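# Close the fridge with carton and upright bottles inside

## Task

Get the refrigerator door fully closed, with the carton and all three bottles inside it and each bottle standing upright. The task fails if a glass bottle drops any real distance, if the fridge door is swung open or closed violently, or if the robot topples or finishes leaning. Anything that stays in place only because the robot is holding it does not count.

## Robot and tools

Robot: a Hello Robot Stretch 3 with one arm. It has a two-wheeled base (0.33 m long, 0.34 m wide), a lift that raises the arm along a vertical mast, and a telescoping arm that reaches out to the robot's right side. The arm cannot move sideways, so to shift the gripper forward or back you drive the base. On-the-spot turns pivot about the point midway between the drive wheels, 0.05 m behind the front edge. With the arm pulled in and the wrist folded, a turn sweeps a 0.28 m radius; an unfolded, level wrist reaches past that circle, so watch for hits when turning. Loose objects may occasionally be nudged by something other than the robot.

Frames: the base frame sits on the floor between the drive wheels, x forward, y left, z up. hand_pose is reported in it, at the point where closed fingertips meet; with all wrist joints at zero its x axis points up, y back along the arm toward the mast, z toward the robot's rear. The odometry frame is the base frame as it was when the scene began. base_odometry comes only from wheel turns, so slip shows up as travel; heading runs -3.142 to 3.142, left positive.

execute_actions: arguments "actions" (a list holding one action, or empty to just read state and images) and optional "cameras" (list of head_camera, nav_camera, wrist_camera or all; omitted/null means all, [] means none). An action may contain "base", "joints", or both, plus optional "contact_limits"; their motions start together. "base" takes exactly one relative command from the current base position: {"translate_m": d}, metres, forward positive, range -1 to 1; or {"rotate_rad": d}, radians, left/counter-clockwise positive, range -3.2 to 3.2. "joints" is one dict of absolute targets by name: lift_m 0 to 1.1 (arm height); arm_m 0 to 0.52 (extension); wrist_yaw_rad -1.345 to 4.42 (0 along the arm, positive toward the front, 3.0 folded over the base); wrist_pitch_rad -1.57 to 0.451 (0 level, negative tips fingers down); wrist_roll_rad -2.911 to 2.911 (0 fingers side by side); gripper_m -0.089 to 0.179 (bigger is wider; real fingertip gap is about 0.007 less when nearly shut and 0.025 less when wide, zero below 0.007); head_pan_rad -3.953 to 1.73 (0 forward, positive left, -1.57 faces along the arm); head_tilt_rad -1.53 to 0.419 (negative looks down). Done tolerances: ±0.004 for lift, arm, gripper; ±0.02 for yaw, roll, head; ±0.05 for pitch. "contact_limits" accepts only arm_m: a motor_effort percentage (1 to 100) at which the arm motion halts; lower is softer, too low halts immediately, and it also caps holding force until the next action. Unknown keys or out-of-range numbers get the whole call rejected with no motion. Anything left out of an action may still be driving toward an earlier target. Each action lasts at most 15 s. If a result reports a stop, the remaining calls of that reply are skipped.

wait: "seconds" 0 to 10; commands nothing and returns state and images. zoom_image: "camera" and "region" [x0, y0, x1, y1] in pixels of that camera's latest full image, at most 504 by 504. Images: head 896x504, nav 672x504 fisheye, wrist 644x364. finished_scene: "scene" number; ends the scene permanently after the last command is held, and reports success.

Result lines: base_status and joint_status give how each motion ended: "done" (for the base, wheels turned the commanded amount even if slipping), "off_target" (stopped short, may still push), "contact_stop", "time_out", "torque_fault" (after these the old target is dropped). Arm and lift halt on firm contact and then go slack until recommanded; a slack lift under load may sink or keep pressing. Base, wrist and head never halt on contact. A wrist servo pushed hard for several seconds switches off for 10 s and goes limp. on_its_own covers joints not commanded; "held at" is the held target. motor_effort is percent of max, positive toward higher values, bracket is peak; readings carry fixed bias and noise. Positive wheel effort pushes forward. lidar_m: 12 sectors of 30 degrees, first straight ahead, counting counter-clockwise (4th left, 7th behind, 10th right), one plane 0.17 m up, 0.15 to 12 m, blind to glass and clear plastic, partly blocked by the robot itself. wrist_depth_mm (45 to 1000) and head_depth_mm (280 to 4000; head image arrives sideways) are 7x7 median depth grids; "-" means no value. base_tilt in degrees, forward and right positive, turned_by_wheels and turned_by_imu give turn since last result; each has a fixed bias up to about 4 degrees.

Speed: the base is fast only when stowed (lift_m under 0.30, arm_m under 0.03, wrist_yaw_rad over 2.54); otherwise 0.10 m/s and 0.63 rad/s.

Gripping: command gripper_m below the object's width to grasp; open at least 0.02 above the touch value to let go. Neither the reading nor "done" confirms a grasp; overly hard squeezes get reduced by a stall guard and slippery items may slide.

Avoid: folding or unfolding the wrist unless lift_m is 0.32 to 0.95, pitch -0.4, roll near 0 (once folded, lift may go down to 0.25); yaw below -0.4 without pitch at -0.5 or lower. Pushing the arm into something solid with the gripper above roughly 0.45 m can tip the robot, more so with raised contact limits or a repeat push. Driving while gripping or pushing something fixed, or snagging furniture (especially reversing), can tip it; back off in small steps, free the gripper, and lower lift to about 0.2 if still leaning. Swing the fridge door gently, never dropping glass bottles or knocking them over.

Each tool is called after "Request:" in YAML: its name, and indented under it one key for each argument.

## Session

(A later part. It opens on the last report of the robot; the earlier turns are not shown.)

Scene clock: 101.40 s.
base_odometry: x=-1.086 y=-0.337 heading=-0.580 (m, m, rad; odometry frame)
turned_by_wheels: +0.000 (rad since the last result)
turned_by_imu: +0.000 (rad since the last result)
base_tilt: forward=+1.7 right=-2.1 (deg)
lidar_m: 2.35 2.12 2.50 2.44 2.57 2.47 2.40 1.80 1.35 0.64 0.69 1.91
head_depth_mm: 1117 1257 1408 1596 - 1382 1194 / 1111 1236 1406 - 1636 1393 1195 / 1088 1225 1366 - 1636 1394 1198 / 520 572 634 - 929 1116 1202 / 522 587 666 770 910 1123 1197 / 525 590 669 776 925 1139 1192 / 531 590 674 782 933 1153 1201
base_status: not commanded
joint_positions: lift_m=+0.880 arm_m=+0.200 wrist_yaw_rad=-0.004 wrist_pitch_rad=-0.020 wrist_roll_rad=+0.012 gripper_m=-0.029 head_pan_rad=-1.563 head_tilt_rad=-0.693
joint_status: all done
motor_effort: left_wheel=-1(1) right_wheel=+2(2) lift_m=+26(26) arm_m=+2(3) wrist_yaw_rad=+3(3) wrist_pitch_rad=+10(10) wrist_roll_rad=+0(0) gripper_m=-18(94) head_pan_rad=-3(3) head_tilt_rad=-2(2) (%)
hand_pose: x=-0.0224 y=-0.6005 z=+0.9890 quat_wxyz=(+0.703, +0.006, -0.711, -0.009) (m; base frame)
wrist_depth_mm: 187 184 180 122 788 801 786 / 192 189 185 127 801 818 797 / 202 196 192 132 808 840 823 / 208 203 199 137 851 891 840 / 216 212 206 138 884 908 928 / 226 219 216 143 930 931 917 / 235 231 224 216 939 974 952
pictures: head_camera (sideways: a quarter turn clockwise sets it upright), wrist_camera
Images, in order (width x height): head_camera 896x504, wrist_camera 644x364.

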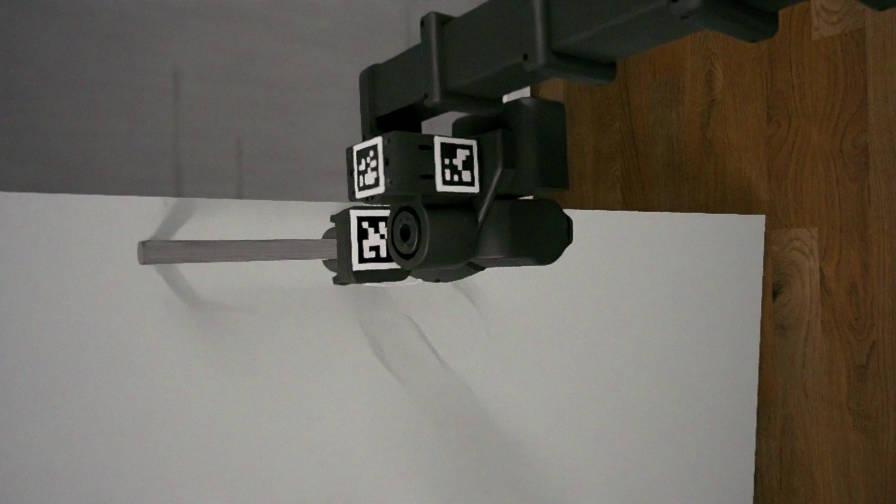

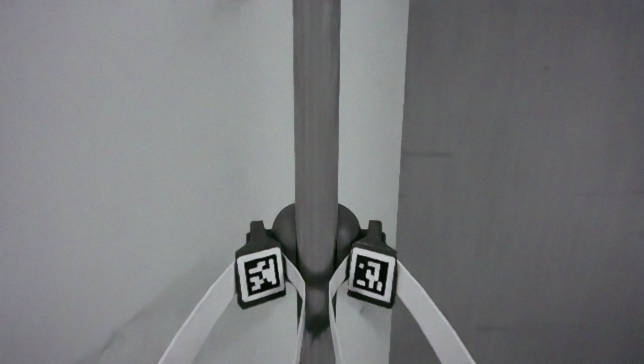

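Bar is between the fingers, behind the pads. Pull.

Request:
execute_actions:
  actions:
    - {"base":{"translate_m":0.015},"joints":{"arm_m":0.1}}
  cameras: ["nav_camera","head_camera"]

Request:
execute_actions:
  actions:
    - {"base":{"translate_m":0.025},"joints":{"arm_m":0.0}}
  cameras: ["nav_camera","head_camera"]

Scene clock: 106.60 s.
base_odometry: x=-1.073 y=-0.345 heading=-0.579 (m, m, rad; odometry frame)
turned_by_wheels: +0.001 (rad since the last result)
turned_by_imu: +0.001 (rad since the last result)
base_tilt: forward=+1.8 right=-2.0 (deg)
lidar_m: 2.34 2.10 2.50 2.45 2.56 2.49 2.42 1.80 1.35 0.53 0.62 1.92
head_depth_mm: 1116 1251 1414 1602 - 1316 1186 / 1113 1240 1405 1601 - 1323 1193 / 463 1195 1363 1569 - 1326 1194 / 432 464 528 - - 966 1160 / 443 496 567 666 791 979 1177 / 453 511 586 684 825 1040 1200 / 465 527 604 711 867 1103 1196
base_status: done
joint_positions: lift_m=+0.880 arm_m=+0.101 wrist_yaw_rad=+0.048 wrist_pitch_rad=-0.021 wrist_roll_rad=+0.012 gripper_m=-0.029 head_pan_rad=-1.563 head_tilt_rad=-0.693
joint_status: all done
on_its_own: wrist_yaw_rad is at rest, and its effort (-36) is outside its rest range (-12 to +12)
motor_effort: left_wheel=+8(9) right_wheel=-15(14) lift_m=+27(26) arm_m=-5(6) wrist_yaw_rad=-36(36) wrist_pitch_rad=+11(11) wrist_roll_rad=+0(0) gripper_m=-24(23) head_pan_rad=-3(4) head_tilt_rad=-2(3) (%)
hand_pose: x=-0.0092 y=-0.5009 z=+0.9888 quat_wxyz=(+0.703, +0.025, -0.711, +0.009) (m; base frame)
wrist_depth_mm: 238 216 195 126 169 829 833 / 247 224 202 130 174 893 865 / 260 234 209 135 182 876 878 / 273 246 218 141 227 937 905 / 286 254 232 140 973 968 949 / 305 269 240 144 - - - / 326 286 247 211 210 - -
pictures: head_camera (sideways: a quarter turn clockwise sets it upright), nav_camera (sideways: a quarter turn counterclockwise sets it upright)
Images, in order (width x height): head_camera 896x504, nav_camera 672x504.

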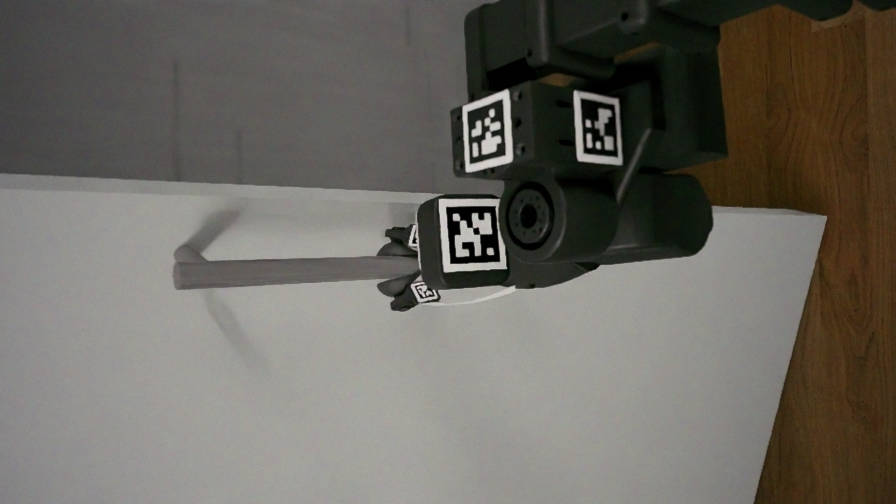

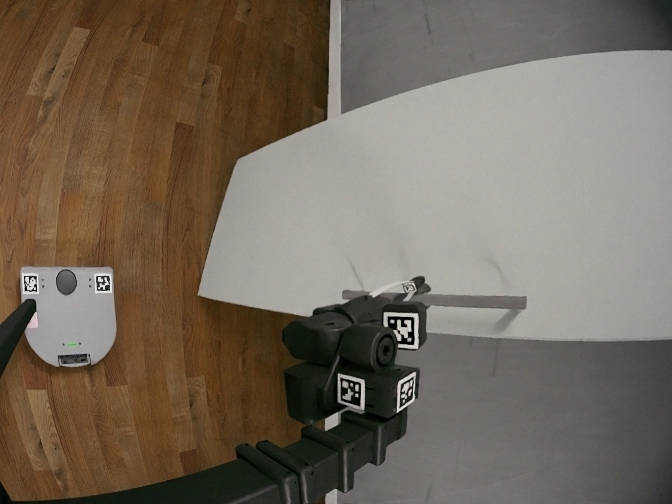

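Scene clock: 109.50 s.
base_odometry: x=-1.052 y=-0.359 heading=-0.579 (m, m, rad; odometry frame)
turned_by_wheels: +0.000 (rad since the last result)
turned_by_imu: -0.001 (rad since the last result)
base_tilt: forward=+1.6 right=-2.0 (deg)
lidar_m: 2.30 2.08 2.50 2.44 2.56 2.52 2.44 1.80 1.35 0.63 0.68 1.92
head_depth_mm: 1117 1246 1427 1663 1689 - - / 1110 1244 1416 1635 1659 - - / 509 552 646 787 1627 - - / 515 575 654 738 - - 1172 / 520 581 659 765 909 1118 1198 / 521 587 665 771 918 1139 1208 / 527 590 673 783 935 1158 1205
base_status: done
joint_positions: lift_m=+0.880 arm_m=+0.000 wrist_yaw_rad=+0.068 wrist_pitch_rad=-0.019 wrist_roll_rad=+0.012 gripper_m=-0.029 head_pan_rad=-1.563 head_tilt_rad=-0.693
joint_status: all done
on_its_own: wrist_yaw_rad is held at +0.065, not at your +0.000, by its stall guard, which is not easing now
motor_effort: left_wheel=+0(15) right_wheel=-1(18) lift_m=+26(26) arm_m=-3(6) wrist_yaw_rad=-3(53) wrist_pitch_rad=+10(11) wrist_roll_rad=+0(0) gripper_m=-11(27) head_pan_rad=-2(2) head_tilt_rad=-3(3) (%)
hand_pose: x=-0.0040 y=-0.4004 z=+0.9893 quat_wxyz=(+0.703, +0.031, -0.710, +0.017) (m; base frame)
wrist_depth_mm: 418 391 374 358 342 954 906 / 423 402 385 363 351 929 945 / 440 422 401 382 365 - 966 / 458 437 414 394 381 - - / 473 461 431 - - - - / 509 478 451 - - - - / 536 499 465 439 426 - -
pictures: head_camera (sideways: a quarter turn clockwise sets it upright), nav_camera (sideways: a quarter turn counterclockwise sets it upright)
Images, in order (width x height): head_camera 896x504, nav_camera 672x504.

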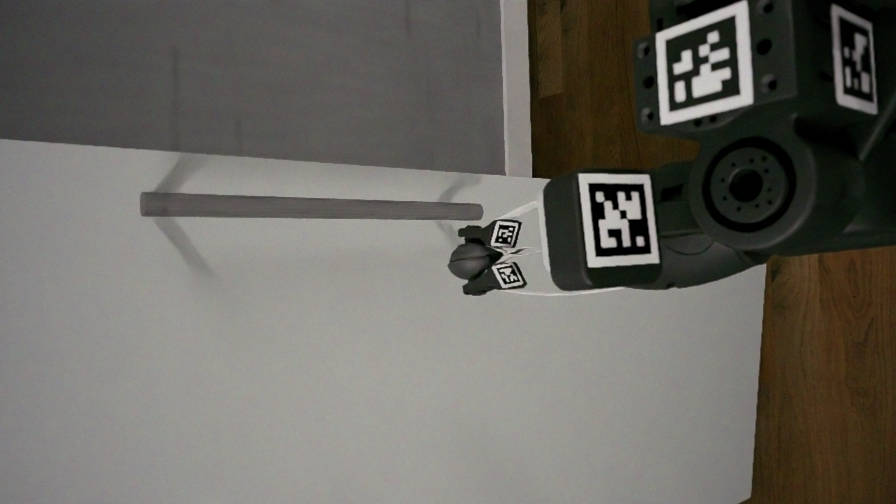

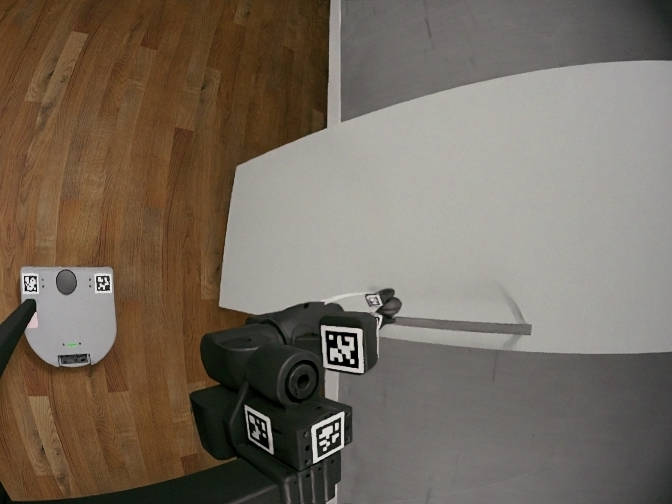

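Request:
execute_actions:
  actions:
    - {"base":{"rotate_rad":1.57},"joints":{"wrist_yaw_rad":0,"gripper_m":0.12}}
  cameras: []

Request:
execute_actions:
  actions:
    - {"base":{"translate_m":0.31}}
  cameras: []

Request:
execute_actions:
  actions:
    - {"base":{"rotate_rad":-1.57}}
  cameras: []

Request:
execute_actions:
  actions:
    - {"joints":{"arm_m":0.4}}
  cameras: ["wrist_camera","nav_camera"]

Scene clock: 130.57 s.
base_odometry: x=-1.052 y=-0.359 heading=+0.991 (m, m, rad; odometry frame)
turned_by_wheels: +1.570 (rad since the last result)
turned_by_imu: +1.537 (rad since the last result)
base_tilt: forward=+1.7 right=-2.0 (deg)
lidar_m: 2.45 2.55 2.52 2.44 1.81 1.35 0.64 0.69 1.90 2.31 2.08 2.51
head_depth_mm: 2012 2236 2490 2095 1679 - - / 1997 2237 2517 2114 1675 - - / 1998 2228 2534 2108 1776 - - / 1982 2219 2490 2112 1776 1367 1196 / 1987 2218 2511 2205 1679 1409 1202 / 1979 2241 2554 2141 1694 1405 1203 / 1986 2216 2526 2151 1707 1415 1202
base_status: done
joint_positions: lift_m=+0.880 arm_m=+0.000 wrist_yaw_rad=+0.002 wrist_pitch_rad=-0.019 wrist_roll_rad=+0.012 gripper_m=+0.120 head_pan_rad=-1.563 head_tilt_rad=-0.693
joint_status: all done
motor_effort: left_wheel=-1(6) right_wheel=+2(5) lift_m=+26(26) arm_m=-3(3) wrist_yaw_rad=-2(2) wrist_pitch_rad=+10(10) wrist_roll_rad=+0(0) gripper_m=-1(81) head_pan_rad=-2(2) head_tilt_rad=-3(2) (%)
hand_pose: x=-0.0208 y=-0.4010 z=+0.9893 quat_wxyz=(+0.703, +0.008, -0.711, -0.006) (m; base frame)
wrist_depth_mm: - - - - - - - / - - - - - - - / - - - - - - - / - - - - - - - / - - - - - - - / - - - - - - - / - - - - - - -
pictures: none
No camera images: the call's "cameras" was empty. Leave "cameras" out to get every camera's image.

Scene clock: 134.90 s.
base_odometry: x=-0.882 y=-0.100 heading=+0.991 (m, m, rad; odometry frame)
turned_by_wheels: +0.000 (rad since the last result)
turned_by_imu: -0.001 (rad since the last result)
base_tilt: forward=+1.8 right=-2.1 (deg)
lidar_m: 2.14 2.23 2.52 2.43 2.24 1.67 0.95 1.02 2.35 2.31 1.96 2.19
head_depth_mm: 2030 2265 2536 2085 1670 - - / 1998 2244 2488 2101 1672 - - / 2015 2269 2510 2103 1785 - - / 1995 2239 2501 2080 1780 1369 1196 / 1991 2266 2505 2211 1691 1393 1197 / 1982 2232 2507 2146 1693 1402 1208 / 1939 2180 2420 2131 1689 1409 1203
base_status: done
joint_positions: lift_m=+0.880 arm_m=+0.000 wrist_yaw_rad=+0.002 wrist_pitch_rad=-0.019 wrist_roll_rad=+0.012 gripper_m=+0.120 head_pan_rad=-1.563 head_tilt_rad=-0.693
joint_status: not commanded
motor_effort: left_wheel=-1(4) right_wheel=+1(4) lift_m=+26(26) arm_m=-3(3) wrist_yaw_rad=-2(2) wrist_pitch_rad=+10(10) wrist_roll_rad=+0(0) gripper_m=+0(0) head_pan_rad=-3(3) head_tilt_rad=-2(3) (%)
hand_pose: x=-0.0208 y=-0.4010 z=+0.9893 quat_wxyz=(+0.703, +0.008, -0.711, -0.006) (m; base frame)
wrist_depth_mm: - - - - - - - / - - - - - - - / - - - - - - - / - - - - - - - / - - - - - - - / - - - - - - - / - - - - - - -
pictures: none
No camera images: the call's "cameras" was empty. Leave "cameras" out to get every camera's image.

Scene clock: 138.33 s.
base_odometry: x=-0.882 y=-0.100 heading=-0.579 (m, m, rad; odometry frame)
turned_by_wheels: -1.570 (rad since the last result)
turned_by_imu: -1.538 (rad since the last result)
base_tilt: forward=+1.9 right=-2.1 (deg)
lidar_m: 2.32 1.96 2.18 2.14 2.24 2.50 2.44 2.23 1.67 0.95 1.03 2.37
head_depth_mm: 1400 1552 1767 1966 1662 - - / 1385 1556 1768 1968 1666 - - / 1355 1529 1726 1938 1745 - - / 784 877 1011 1164 1322 1366 1199 / 799 896 1019 1158 1408 1399 1195 / 800 899 1022 1187 1406 1397 1202 / 806 903 1028 1189 1468 1406 1213
base_status: done
joint_positions: lift_m=+0.880 arm_m=+0.000 wrist_yaw_rad=+0.002 wrist_pitch_rad=-0.019 wrist_roll_rad=+0.012 gripper_m=+0.120 head_pan_rad=-1.563 head_tilt_rad=-0.693
joint_status: not commanded
motor_effort: left_wheel=+1(6) right_wheel=-1(3) lift_m=+26(26) arm_m=-3(3) wrist_yaw_rad=-2(3) wrist_pitch_rad=+10(10) wrist_roll_rad=+0(0) gripper_m=+0(0) head_pan_rad=-3(3) head_tilt_rad=-3(2) (%)
hand_pose: x=-0.0209 y=-0.4010 z=+0.9893 quat_wxyz=(+0.703, +0.008, -0.711, -0.006) (m; base frame)
wrist_depth_mm: - 648 650 654 - - - / - 691 682 660 - - - / - 704 692 707 - - - / - 752 738 715 - - - / - 756 750 745 - - - / - - 789 778 - - - / - 839 826 801 - - -
pictures: none
No camera images: the call's "cameras" was empty. Leave "cameras" out to get every camera's image.

Scene clock: 142.47 s.
base_odometry: x=-0.882 y=-0.100 heading=-0.579 (m, m, rad; odometry frame)
turned_by_wheels: +0.000 (rad since the last result)
turned_by_imu: +0.000 (rad since the last result)
base_tilt: forward=+1.7 right=-2.0 (deg)
lidar_m: 2.31 1.97 2.18 2.14 2.24 2.51 2.43 2.23 1.66 0.95 1.02 2.37
head_depth_mm: 1381 1550 1760 - - 1333 1194 / 1387 1561 1700 1973 1681 1404 1190 / 1340 1522 - 1960 1633 1414 1195 / 782 867 - 1172 1383 1396 1192 / 803 894 1016 1180 1400 1401 1201 / 802 900 1020 1194 1416 1417 1203 / 807 901 1031 1190 1466 1415 1211
base_status: not commanded
joint_positions: lift_m=+0.880 arm_m=+0.400 wrist_yaw_rad=+0.002 wrist_pitch_rad=-0.019 wrist_roll_rad=+0.012 gripper_m=+0.120 head_pan_rad=-1.563 head_tilt_rad=-0.693
joint_status: all done
motor_effort: left_wheel=+2(2) right_wheel=-1(1) lift_m=+26(26) arm_m=+3(2) wrist_yaw_rad=-1(1) wrist_pitch_rad=+10(10) wrist_roll_rad=+0(0) gripper_m=+1(0) head_pan_rad=-3(3) head_tilt_rad=-3(3) (%)
hand_pose: x=-0.0210 y=-0.8004 z=+0.9893 quat_wxyz=(+0.703, +0.008, -0.711, -0.007) (m; base frame)
wrist_depth_mm: 300 295 287 283 281 901 862 / 311 304 297 291 295 913 886 / 318 316 309 303 299 934 936 / 333 329 319 314 956 960 951 / 350 335 329 327 322 - - / 363 - 346 338 339 - - / 377 368 357 350 - - -
pictures: nav_camera (sideways: a quarter turn counterclockwise sets it upright), wrist_camera
Images, in order (width x height): nav_camera 672x504, wrist_camera 644x364.

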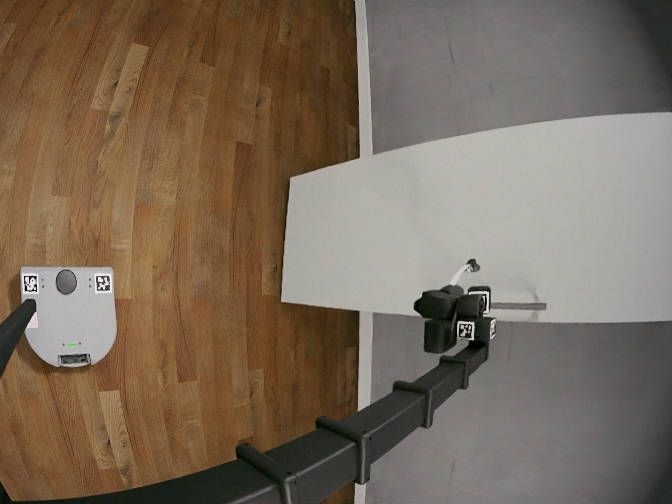

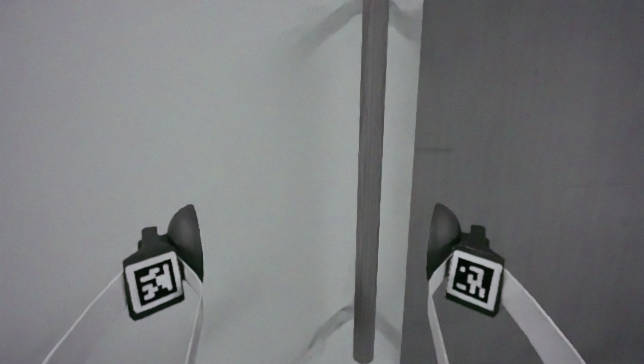

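Request:
execute_actions:
  actions:
    - {"base":{"translate_m":-0.045},"joints":{"arm_m":0.51}}
  cameras: ["wrist_camera"]

Request:
execute_actions:
  actions:
    - {"joints":{"gripper_m":-0.07}}
  cameras: ["wrist_camera"]

Request:
execute_actions:
  actions:
    - {"base":{"translate_m":0.03},"joints":{"arm_m":0.41,"wrist_yaw_rad":0.12}}
  cameras: ["wrist_camera","nav_camera"]

Scene clock: 150.17 s.
base_odometry: x=-0.920 y=-0.075 heading=-0.579 (m, m, rad; odometry frame)
turned_by_wheels: +0.000 (rad since the last result)
turned_by_imu: +0.000 (rad since the last result)
base_tilt: forward=+1.7 right=-2.0 (deg)
lidar_m: 2.36 2.01 2.18 2.14 2.23 2.46 2.39 2.23 1.66 0.95 1.01 2.37
head_depth_mm: 1385 1563 1772 1950 - 1357 1190 / 1385 1552 1688 1952 1621 1385 1189 / 1391 1512 1827 1976 1665 1391 1183 / 791 861 1053 1195 1421 1399 1197 / 793 883 1016 1172 1392 1403 1201 / 797 896 1020 1181 1406 1404 1202 / 802 901 1023 1192 1417 1418 1206
base_status: done
joint_positions: lift_m=+0.880 arm_m=+0.510 wrist_yaw_rad=+0.002 wrist_pitch_rad=-0.019 wrist_roll_rad=+0.012 gripper_m=+0.120 head_pan_rad=-1.563 head_tilt_rad=-0.693
joint_status: all done
motor_effort: left_wheel=+1(2) right_wheel=-1(6) lift_m=+26(26) arm_m=+3(3) wrist_yaw_rad=-2(2) wrist_pitch_rad=+10(10) wrist_roll_rad=+0(0) gripper_m=+0(2) head_pan_rad=-3(3) head_tilt_rad=-2(2) (%)
hand_pose: x=-0.0210 y=-0.9104 z=+0.9893 quat_wxyz=(+0.703, +0.008, -0.711, -0.007) (m; base frame)
wrist_depth_mm: 190 185 182 125 762 775 770 / 197 191 189 130 778 816 786 / 204 199 196 135 860 808 829 / 211 207 203 140 860 876 845 / 218 216 210 147 884 889 904 / 228 - 217 210 893 945 934 / 237 235 227 220 967 948 967
pictures: wrist_camera
Images, in order (width x height): wrist_camera 644x364.

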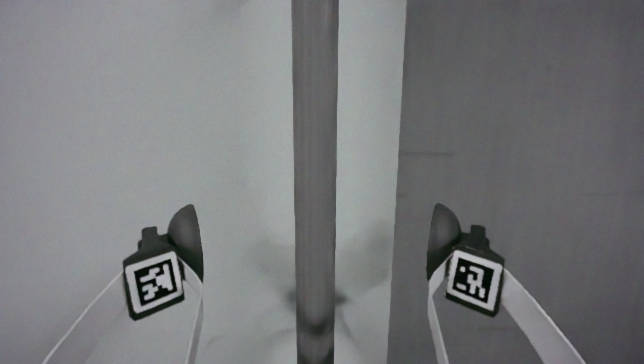

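Scene clock: 152.57 s.
base_odometry: x=-0.920 y=-0.075 heading=-0.579 (m, m, rad; odometry frame)
turned_by_wheels: +0.000 (rad since the last result)
turned_by_imu: +0.000 (rad since the last result)
base_tilt: forward=+1.9 right=-2.0 (deg)
lidar_m: 2.36 2.01 2.18 2.14 2.24 2.47 2.39 2.22 1.66 0.94 1.01 2.37
head_depth_mm: 1396 1538 1767 1958 - 1356 1188 / 1385 1531 1687 1977 1636 1383 1193 / 1387 1518 1817 1954 1682 1398 1193 / 784 850 1037 1185 1421 1398 1194 / 789 883 1005 1170 1380 1400 1205 / 797 888 1012 1175 1397 1406 1199 / 802 897 1016 1187 1426 1410 1204
base_status: not commanded
joint_positions: lift_m=+0.880 arm_m=+0.510 wrist_yaw_rad=+0.003 wrist_pitch_rad=-0.019 wrist_roll_rad=+0.012 gripper_m=-0.069 head_pan_rad=-1.563 head_tilt_rad=-0.693
joint_status: all done
motor_effort: left_wheel=+3(3) right_wheel=-3(3) lift_m=+26(26) arm_m=+2(3) wrist_yaw_rad=-3(2) wrist_pitch_rad=+10(10) wrist_roll_rad=+0(0) gripper_m=-31(99) head_pan_rad=-2(3) head_tilt_rad=-2(3) (%)
hand_pose: x=-0.0206 y=-0.9105 z=+0.9893 quat_wxyz=(+0.703, +0.008, -0.711, -0.006) (m; base frame)
wrist_depth_mm: 185 182 177 118 772 761 783 / 193 188 183 123 800 804 782 / 199 195 190 128 803 824 831 / 206 202 195 133 853 872 875 / 215 211 204 133 875 885 918 / 225 218 212 140 929 910 923 / 233 225 218 210 942 956 935
pictures: wrist_camera
Images, in order (width x height): wrist_camera 644x364.

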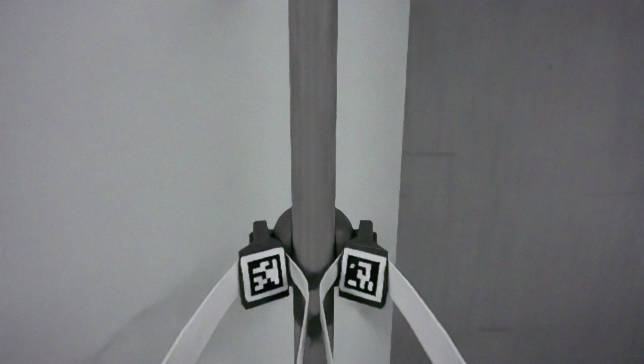

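Scene clock: 154.60 s.
base_odometry: x=-0.895 y=-0.091 heading=-0.579 (m, m, rad; odometry frame)
turned_by_wheels: +0.000 (rad since the last result)
turned_by_imu: -0.028 (rad since the last result)
base_tilt: forward=+1.8 right=-1.9 (deg)
lidar_m: 2.33 1.97 2.20 2.14 2.23 2.51 2.42 2.29 1.68 0.83 0.95 2.29
head_depth_mm: 1402 1575 1785 2015 - 1355 1187 / 1400 1573 1707 1970 1661 1386 1194 / 1397 1534 - 1953 1684 1383 1202 / 705 773 - 1044 1239 1372 1198 / 704 780 908 1048 1256 1402 1198 / 718 812 928 1088 1307 1404 1206 / 738 833 955 1129 1369 1414 1210
base_status: done
joint_positions: lift_m=+0.880 arm_m=+0.410 wrist_yaw_rad=+0.128 wrist_pitch_rad=-0.020 wrist_roll_rad=+0.012 gripper_m=-0.059 head_pan_rad=-1.563 head_tilt_rad=-0.693
joint_status: all done
on_its_own: gripper_m is held at -0.060, not at your -0.070, by its stall guard, which is still easing
motor_effort: left_wheel=+5(23) right_wheel=-7(25) lift_m=+27(26) arm_m=-4(8) wrist_yaw_rad=-7(45) wrist_pitch_rad=+11(11) wrist_roll_rad=+0(0) gripper_m=-29(32) head_pan_rad=-3(2) head_tilt_rad=-2(1) (%)
hand_pose: x=+0.0112 y=-0.8090 z=+0.9890 quat_wxyz=(+0.702, +0.053, -0.709, +0.037) (m; base frame)
wrist_depth_mm: 251 221 194 164 160 832 813 / 261 229 203 171 167 839 848 / 275 241 209 177 172 898 861 / 291 252 217 182 177 886 903 / 310 264 231 131 184 905 875 / 328 276 245 137 - - 951 / 350 294 241 205 197 - -
pictures: nav_camera (sideways: a quarter turn counterclockwise sets it upright), wrist_camera
Images, in order (width x height): nav_camera 672x504, wrist_camera 644x364.

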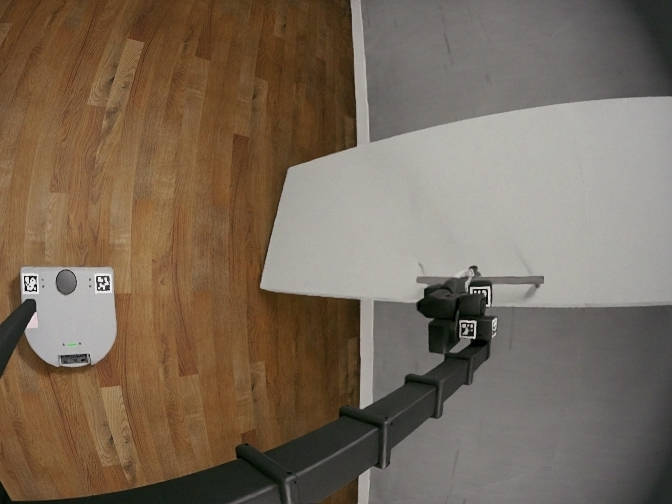

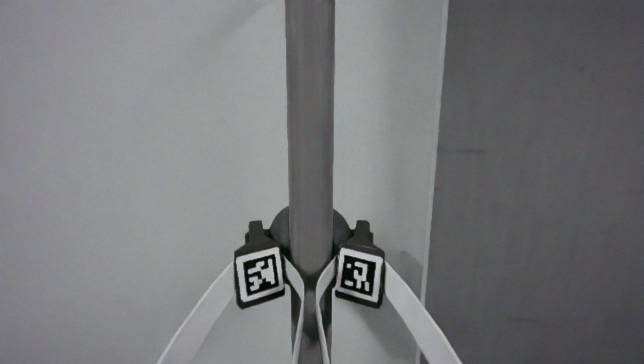

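Request:
execute_actions:
  actions:
    - {"base":{"translate_m":0.07},"joints":{"arm_m":0.32,"wrist_yaw_rad":0.0,"gripper_m":-0.065}}
  cameras: ["wrist_camera","nav_camera"]

Request:
execute_actions:
  actions:
    - {"base":{"translate_m":0.09},"joints":{"arm_m":0.24,"wrist_yaw_rad":-0.15}}
  cameras: ["wrist_camera","nav_camera"]

Scene clock: 163.23 s.
base_odometry: x=-0.836 y=-0.130 heading=-0.578 (m, m, rad; odometry frame)
turned_by_wheels: +0.001 (rad since the last result)
turned_by_imu: +0.001 (rad since the last result)
base_tilt: forward=+1.8 right=-1.9 (deg)
lidar_m: 2.26 1.91 2.20 2.14 2.22 2.59 2.49 2.29 1.67 0.73 0.92 2.29
head_depth_mm: 1395 1566 1802 1977 - 1360 1193 / 1393 1552 1712 2010 1687 1390 1193 / 890 1509 - 1980 1622 1398 1202 / 610 666 - 935 1083 1304 1199 / 642 722 835 971 1169 1361 1195 / 669 762 876 1043 1267 1412 1202 / 706 805 937 1125 1473 1424 1205
base_status: done
joint_positions: lift_m=+0.880 arm_m=+0.321 wrist_yaw_rad=+0.033 wrist_pitch_rad=-0.021 wrist_roll_rad=+0.012 gripper_m=-0.057 head_pan_rad=-1.563 head_tilt_rad=-0.693
joint_status: wrist_yaw_rad off_target (ended at +0.033, target +0.000); gripper_m off_target (ended at -0.057, target -0.065); the others done
on_its_own: gripper_m is held at -0.058, not at your -0.065, by its stall guard, which is still easing; wrist_yaw_rad is at rest, and its effort (-24) is outside its rest range (-12 to +12)
motor_effort: left_wheel=+13(24) right_wheel=-16(23) lift_m=+26(26) arm_m=-6(7) wrist_yaw_rad=-24(43) wrist_pitch_rad=+11(11) wrist_roll_rad=+0(0) gripper_m=-30(99) head_pan_rad=-3(3) head_tilt_rad=-3(2) (%)
hand_pose: x=-0.0130 y=-0.7211 z=+0.9888 quat_wxyz=(+0.703, +0.019, -0.711, +0.004) (m; base frame)
wrist_depth_mm: 288 239 201 116 155 936 916 / 307 249 209 120 160 - 958 / 324 263 218 125 165 - - / 343 277 226 129 173 - - / 373 291 245 132 178 - - / 400 306 258 139 191 - - / 437 335 255 201 196 - -
pictures: nav_camera (sideways: a quarter turn counterclockwise sets it upright), wrist_camera
Images, in order (width x height): nav_camera 672x504, wrist_camera 644x364.

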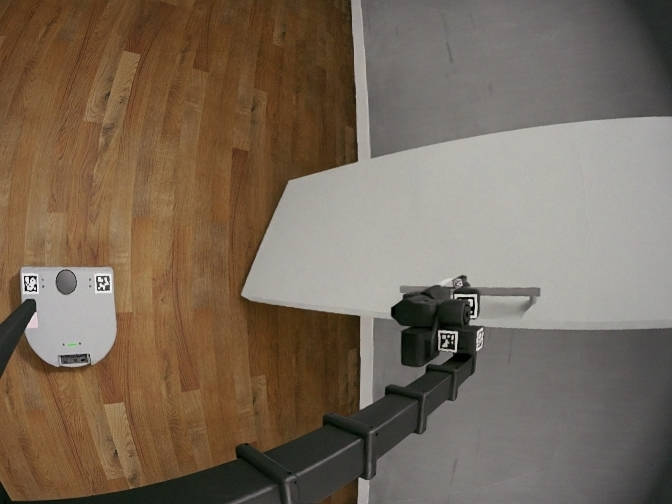

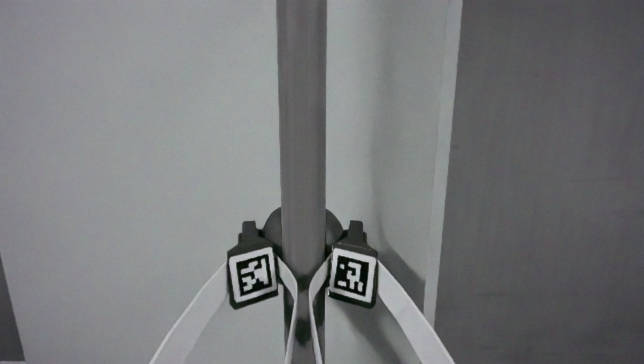

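Scene clock: 165.10 s.
base_odometry: x=-0.761 y=-0.179 heading=-0.578 (m, m, rad; odometry frame)
turned_by_wheels: +0.000 (rad since the last result)
turned_by_imu: +0.056 (rad since the last result)
base_tilt: forward=+1.8 right=-2.1 (deg)
lidar_m: 2.18 1.83 2.16 2.13 2.25 2.63 2.57 2.17 1.08 0.64 1.01 2.23
head_depth_mm: 1383 1546 1746 1943 - 1323 1195 / 551 956 1122 - 1636 1400 1193 / 533 594 647 - 949 1228 1208 / 578 646 723 - 1023 1269 1201 / 626 705 819 972 1194 1367 1205 / 685 785 923 1117 1419 1398 1200 / 756 881 1088 1987 1714 1404 1209
base_status: done
joint_positions: lift_m=+0.880 arm_m=+0.240 wrist_yaw_rad=-0.126 wrist_pitch_rad=-0.023 wrist_roll_rad=+0.012 gripper_m=-0.051 head_pan_rad=-1.563 head_tilt_rad=-0.693
joint_status: wrist_yaw_rad off_target (ended at -0.126, target -0.150); the others done
on_its_own: gripper_m is held at -0.052, not at your -0.065, by its stall guard, which is still easing; wrist_yaw_rad is at rest, and its effort (-18) is outside its rest range (-12 to +12)
motor_effort: left_wheel=+4(23) right_wheel=-7(29) lift_m=+26(25) arm_m=-5(13) wrist_yaw_rad=-18(61) wrist_pitch_rad=+12(12) wrist_roll_rad=+0(0) gripper_m=-27(33) head_pan_rad=-3(3) head_tilt_rad=-2(2) (%)
hand_pose: x=-0.0537 y=-0.6390 z=+0.9884 quat_wxyz=(+0.701, -0.037, -0.710, -0.053) (m; base frame)
wrist_depth_mm: 357 271 213 118 150 - - / 385 285 221 169 155 - - / 422 300 231 174 159 - - / 465 314 242 180 165 - - / - 336 260 130 172 - - / - 356 283 135 174 - - / - 393 272 201 189 - -
pictures: nav_camera (sideways: a quarter turn counterclockwise sets it upright), wrist_camera
Images, in order (width x height): nav_camera 672x504, wrist_camera 644x364.

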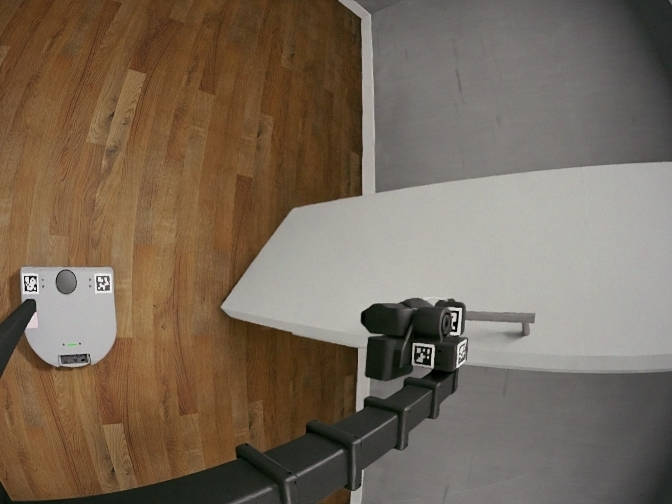

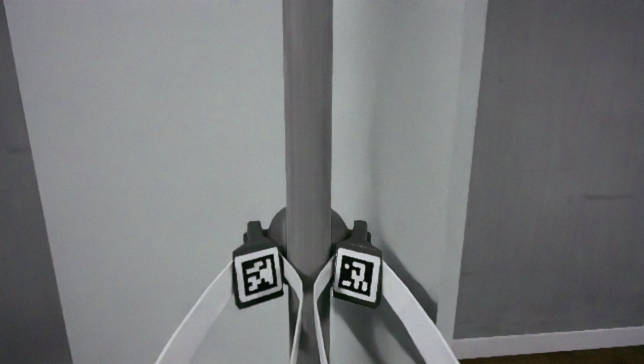

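Request:
execute_actions:
  actions:
    - {"base":{"translate_m":0.12},"joints":{"arm_m":0.19,"wrist_yaw_rad":-0.35,"gripper_m":-0.06}}
  cameras: ["wrist_camera","nav_camera"]

Scene clock: 170.73 s.
base_odometry: x=-0.660 y=-0.244 heading=-0.578 (m, m, rad; odometry frame)
turned_by_wheels: +0.000 (rad since the last result)
turned_by_imu: +0.141 (rad since the last result)
base_tilt: forward=+1.6 right=-2.1 (deg)
lidar_m: 1.74 2.34 2.09 2.12 2.38 2.68 2.67 1.96 0.56 0.60 1.84 2.09
head_depth_mm: 448 496 567 1206 - 1357 1192 / 501 526 583 - 809 1010 1179 / 577 639 699 - 994 1103 1165 / 683 764 880 1122 1319 1356 1199 / 827 948 1751 1979 1649 1394 1192 / 1452 1627 1875 2073 1709 1417 1200 / 1479 1672 1913 2070 1716 1411 1202
base_status: done
joint_positions: lift_m=+0.880 arm_m=+0.190 wrist_yaw_rad=-0.378 wrist_pitch_rad=-0.025 wrist_roll_rad=+0.012 gripper_m=-0.051 head_pan_rad=-1.563 head_tilt_rad=-0.693
joint_status: wrist_yaw_rad off_target (ended at -0.378, target -0.350); gripper_m off_target (ended at -0.051, target -0.060); the others done
on_its_own: gripper_m is held at -0.051, not at your -0.060, by its stall guard, which is still easing; wrist_yaw_rad is at rest, and its effort (+20) is outside its rest range (-12 to +12)
motor_effort: left_wheel=-6(22) right_wheel=+7(27) lift_m=+26(26) arm_m=+0(11) wrist_yaw_rad=+20(73) wrist_pitch_rad=+13(13) wrist_roll_rad=+0(0) gripper_m=-6(100) head_pan_rad=-3(3) head_tilt_rad=-3(2) (%)
hand_pose: x=-0.1157 y=-0.5725 z=+0.9879 quat_wxyz=(+0.689, -0.125, -0.700, -0.141) (m; base frame)
wrist_depth_mm: 958 338 236 116 149 142 - / - 362 247 174 153 156 - / - 385 259 179 158 172 - / - 417 274 184 163 193 - / - 445 291 127 165 - - / - 475 332 133 164 - - / - 524 298 206 184 - -
pictures: nav_camera (sideways: a quarter turn counterclockwise sets it upright), wrist_camera
Images, in order (width x height): nav_camera 672x504, wrist_camera 644x364.

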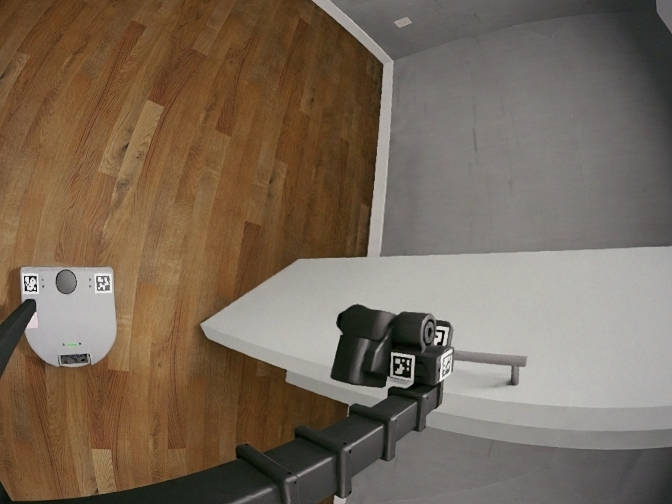

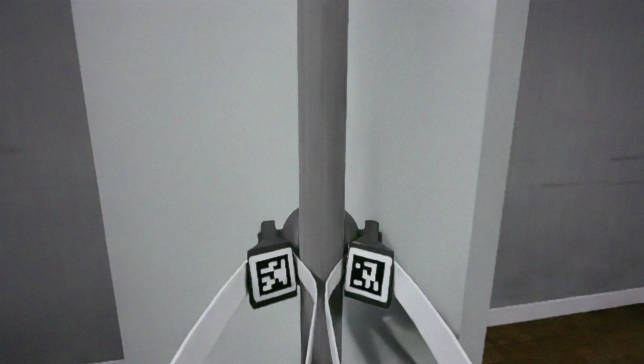

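Request:
execute_actions:
  actions:
    - {"joints":{"gripper_m":0.05}}
  cameras: ["wrist_camera","nav_camera"]

Scene clock: 175.10 s.
base_odometry: x=-0.660 y=-0.244 heading=-0.578 (m, m, rad; odometry frame)
turned_by_wheels: +0.000 (rad since the last result)
turned_by_imu: +0.000 (rad since the last result)
base_tilt: forward=+1.9 right=-2.1 (deg)
lidar_m: 1.74 2.34 2.10 2.12 2.38 2.67 2.67 1.97 0.57 0.61 1.84 2.09
head_depth_mm: 453 502 566 1200 - 1364 1197 / 510 525 584 - 805 1006 1163 / 585 647 707 - 1012 1115 1173 / 684 771 882 1137 1328 1368 1204 / 825 959 1759 1998 1629 1401 1205 / 1449 1653 1869 2061 1692 1398 1201 / 1488 1673 1919 2077 1708 1411 1200
base_status: not commanded
joint_positions: lift_m=+0.880 arm_m=+0.190 wrist_yaw_rad=-0.398 wrist_pitch_rad=-0.022 wrist_roll_rad=+0.012 gripper_m=+0.050 head_pan_rad=-1.563 head_tilt_rad=-0.693
joint_status: all done
on_its_own: wrist_yaw_rad is held at -0.395, not at your -0.350, by its stall guard, which is not easing now
motor_effort: left_wheel=-1(2) right_wheel=+1(3) lift_m=+26(26) arm_m=+1(1) wrist_yaw_rad=+3(7) wrist_pitch_rad=+11(13) wrist_roll_rad=+0(0) gripper_m=+1(79) head_pan_rad=-3(3) head_tilt_rad=-2(3) (%)
hand_pose: x=-0.1205 y=-0.5706 z=+0.9885 quat_wxyz=(+0.688, -0.133, -0.699, -0.147) (m; base frame)
wrist_depth_mm: 942 326 238 117 154 159 - / 979 342 246 122 158 176 - / - 370 259 179 162 - - / - 392 272 187 167 - - / - 424 314 191 164 - - / - 467 283 201 174 - - / - 549 324 208 182 - -
pictures: nav_camera (sideways: a quarter turn counterclockwise sets it upright), wrist_camera
Images, in order (width x height): nav_camera 672x504, wrist_camera 644x364.

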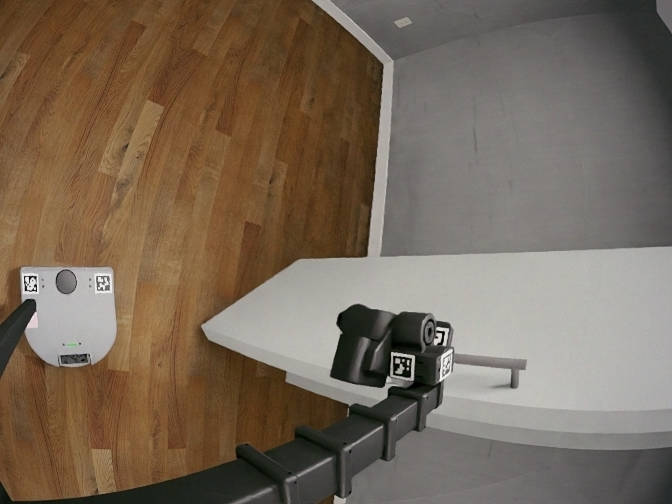

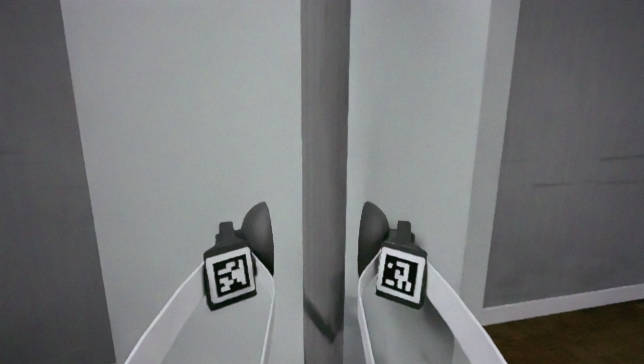

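Request:
execute_actions:
  actions:
    - {"joints":{"gripper_m":0.13,"arm_m":0.0}}
  cameras: ["nav_camera"]

Request:
execute_actions:
  actions:
    - {"joints":{"wrist_yaw_rad":1.57,"gripper_m":0.03}}
  cameras: ["nav_camera"]

Request:
execute_actions:
  actions:
    - {"base":{"translate_m":-0.65},"joints":{"head_pan_rad":-1.2,"head_tilt_rad":-0.45}}
  cameras: ["nav_camera","head_camera"]

Scene clock: 185.97 s.
base_odometry: x=-0.660 y=-0.244 heading=-0.578 (m, m, rad; odometry frame)
turned_by_wheels: +0.000 (rad since the last result)
turned_by_imu: +0.000 (rad since the last result)
base_tilt: forward=+1.7 right=-2.0 (deg)
lidar_m: 1.74 2.34 2.10 2.12 2.37 2.67 2.67 1.96 0.56 0.61 1.84 2.10
head_depth_mm: 453 500 566 1192 1533 - - / 510 527 594 677 760 - - / 584 647 720 791 923 - - / 684 771 883 1031 1246 1386 1198 / 828 959 1756 1983 1629 1399 1205 / 1464 1652 1868 2044 1702 1396 1195 / 1485 1677 1915 2099 1713 1403 1209
base_status: not commanded
joint_positions: lift_m=+0.880 arm_m=+0.000 wrist_yaw_rad=-0.395 wrist_pitch_rad=-0.021 wrist_roll_rad=+0.012 gripper_m=+0.130 head_pan_rad=-1.563 head_tilt_rad=-0.693
joint_status: all done
on_its_own: wrist_yaw_rad is held at -0.395, not at your -0.350, by its stall guard, which is not easing now
motor_effort: left_wheel=-1(1) right_wheel=+1(0) lift_m=+26(26) arm_m=-3(2) wrist_yaw_rad=+1(2) wrist_pitch_rad=+11(11) wrist_roll_rad=+0(0) gripper_m=+1(81) head_pan_rad=-3(3) head_tilt_rad=-2(3) (%)
hand_pose: x=-0.1198 y=-0.3813 z=+0.9888 quat_wxyz=(+0.688, -0.132, -0.699, -0.146) (m; base frame)
wrist_depth_mm: - 506 337 316 - - - / - 542 351 321 - - - / - 559 399 334 - - - / - 599 417 345 - - - / - - 433 363 - - - / - - 429 374 - - - / - 749 478 389 - - -
pictures: nav_camera (sideways: a quarter turn counterclockwise sets it upright)
Images, in order (width x height): nav_camera 672x504.

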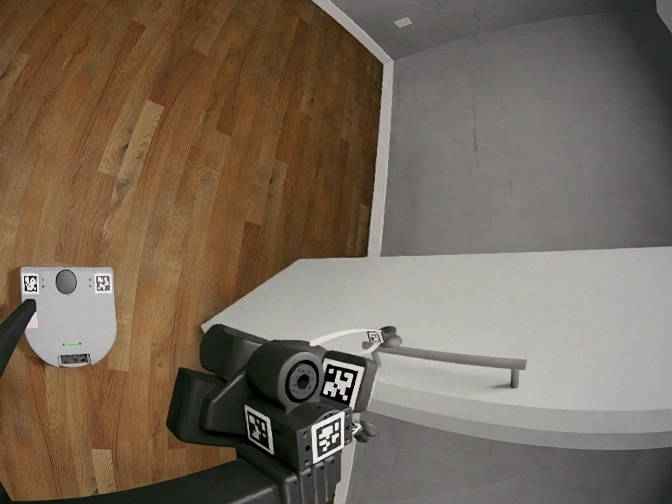

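Scene clock: 187.97 s.
base_odometry: x=-0.660 y=-0.244 heading=-0.578 (m, m, rad; odometry frame)
turned_by_wheels: +0.000 (rad since the last result)
turned_by_imu: +0.000 (rad since the last result)
base_tilt: forward=+1.8 right=-2.1 (deg)
lidar_m: 1.74 2.34 2.09 2.11 2.38 2.68 2.67 1.96 0.56 0.61 1.84 2.09
head_depth_mm: 454 501 568 1202 1540 - - / 511 527 595 678 793 - - / 586 646 720 819 947 - - / 685 772 881 1034 1243 1401 - / 828 955 1752 2001 1641 1405 - / 1459 1624 1868 2057 1688 1437 - / 1483 1671 1901 2074 1703 1439 -
base_status: not commanded
joint_positions: lift_m=+0.880 arm_m=+0.000 wrist_yaw_rad=+1.567 wrist_pitch_rad=-0.021 wrist_roll_rad=+0.012 gripper_m=+0.030 head_pan_rad=-1.563 head_tilt_rad=-0.693
joint_status: all done
motor_effort: left_wheel=+0(0) right_wheel=+1(1) lift_m=+26(26) arm_m=-3(3) wrist_yaw_rad=+2(3) wrist_pitch_rad=+11(11) wrist_roll_rad=+0(0) gripper_m=+0(80) head_pan_rad=-3(2) head_tilt_rad=-2(2) (%)
hand_pose: x=+0.2343 y=-0.1464 z=+0.9888 quat_wxyz=(+0.504, +0.507, -0.498, +0.491) (m; base frame)
wrist_depth_mm: - - - - - - - / - - - - - - - / - - - - - - - / - - - - - - - / - - - - - - - / - - - - - - - / - - - - - - -
pictures: nav_camera (sideways: a quarter turn counterclockwise sets it upright)
Images, in order (width x height): nav_camera 672x504.

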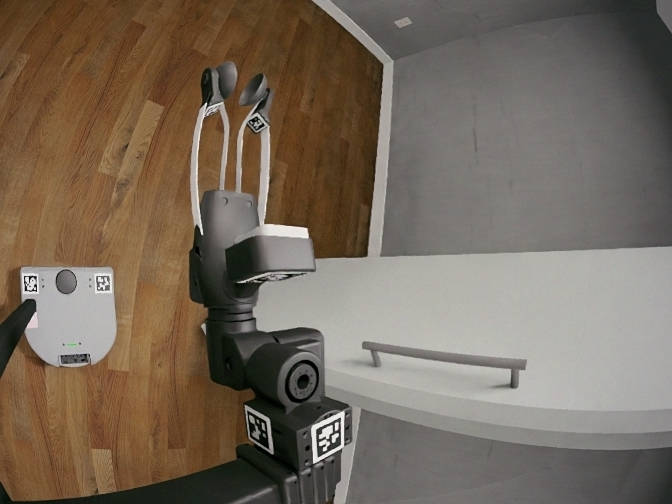

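Scene clock: 195.70 s.
base_odometry: x=-1.205 y=+0.111 heading=-0.578 (m, m, rad; odometry frame)
turned_by_wheels: +0.000 (rad since the last result)
turned_by_imu: +0.002 (rad since the last result)
base_tilt: forward=+1.8 right=-2.0 (deg)
lidar_m: 2.38 2.67 2.25 2.25 2.43 2.04 2.04 1.81 1.51 0.99 0.69 2.72
head_depth_mm: 1032 1200 1375 1525 1692 1652 1371 / 830 893 976 1088 1247 1479 1358 / 1270 1378 1427 1593 1321 1401 1359 / 1341 1439 1526 1656 1450 1456 1369 / 1220 1278 1329 1446 1511 1596 1385 / 1073 1125 1198 1197 1011 879 944 / 763 680 637 682 756 1600 1393
base_status: done
joint_positions: lift_m=+0.880 arm_m=+0.000 wrist_yaw_rad=+1.567 wrist_pitch_rad=-0.021 wrist_roll_rad=+0.012 gripper_m=+0.030 head_pan_rad=-1.207 head_tilt_rad=-0.458
joint_status: all done
motor_effort: left_wheel=+0(5) right_wheel=+0(6) lift_m=+26(26) arm_m=-3(3) wrist_yaw_rad=+2(2) wrist_pitch_rad=+11(11) wrist_roll_rad=+0(0) gripper_m=-1(1) head_pan_rad=+2(22) head_tilt_rad=+2(15) (%)
hand_pose: x=+0.2343 y=-0.1464 z=+0.9888 quat_wxyz=(+0.504, +0.507, -0.498, +0.491) (m; base frame)
wrist_depth_mm: - - - - - - - / - - - - - - - / - - - - - - - / - - - - - - - / - - - - - - 473 / - - - - - - 426 / - - - - - - 433
pictures: head_camera (sideways: a quarter turn clockwise sets it upright), nav_camera (sideways: a quarter turn counterclockwise sets it upright)
Images, in order (width x height): head_camera 896x504, nav_camera 672x504.

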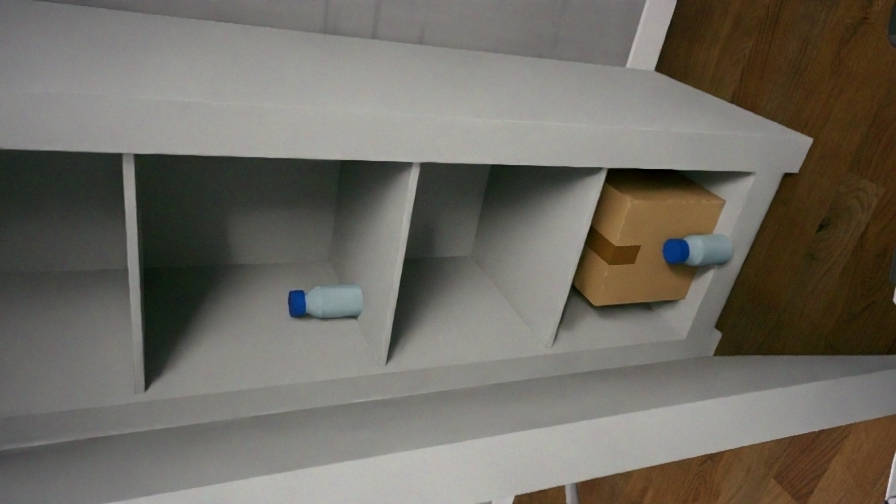

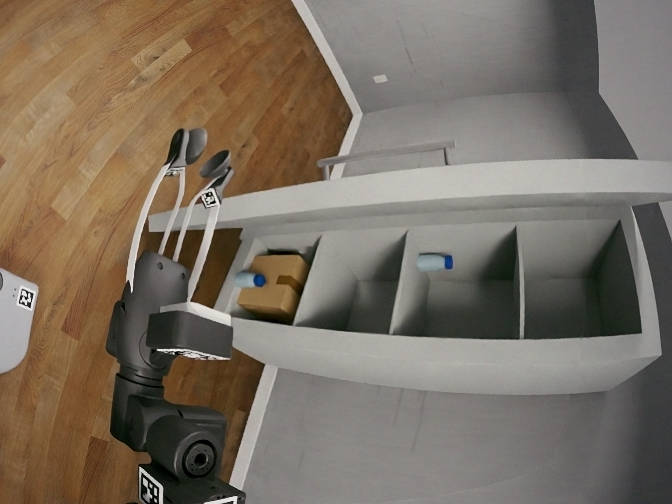

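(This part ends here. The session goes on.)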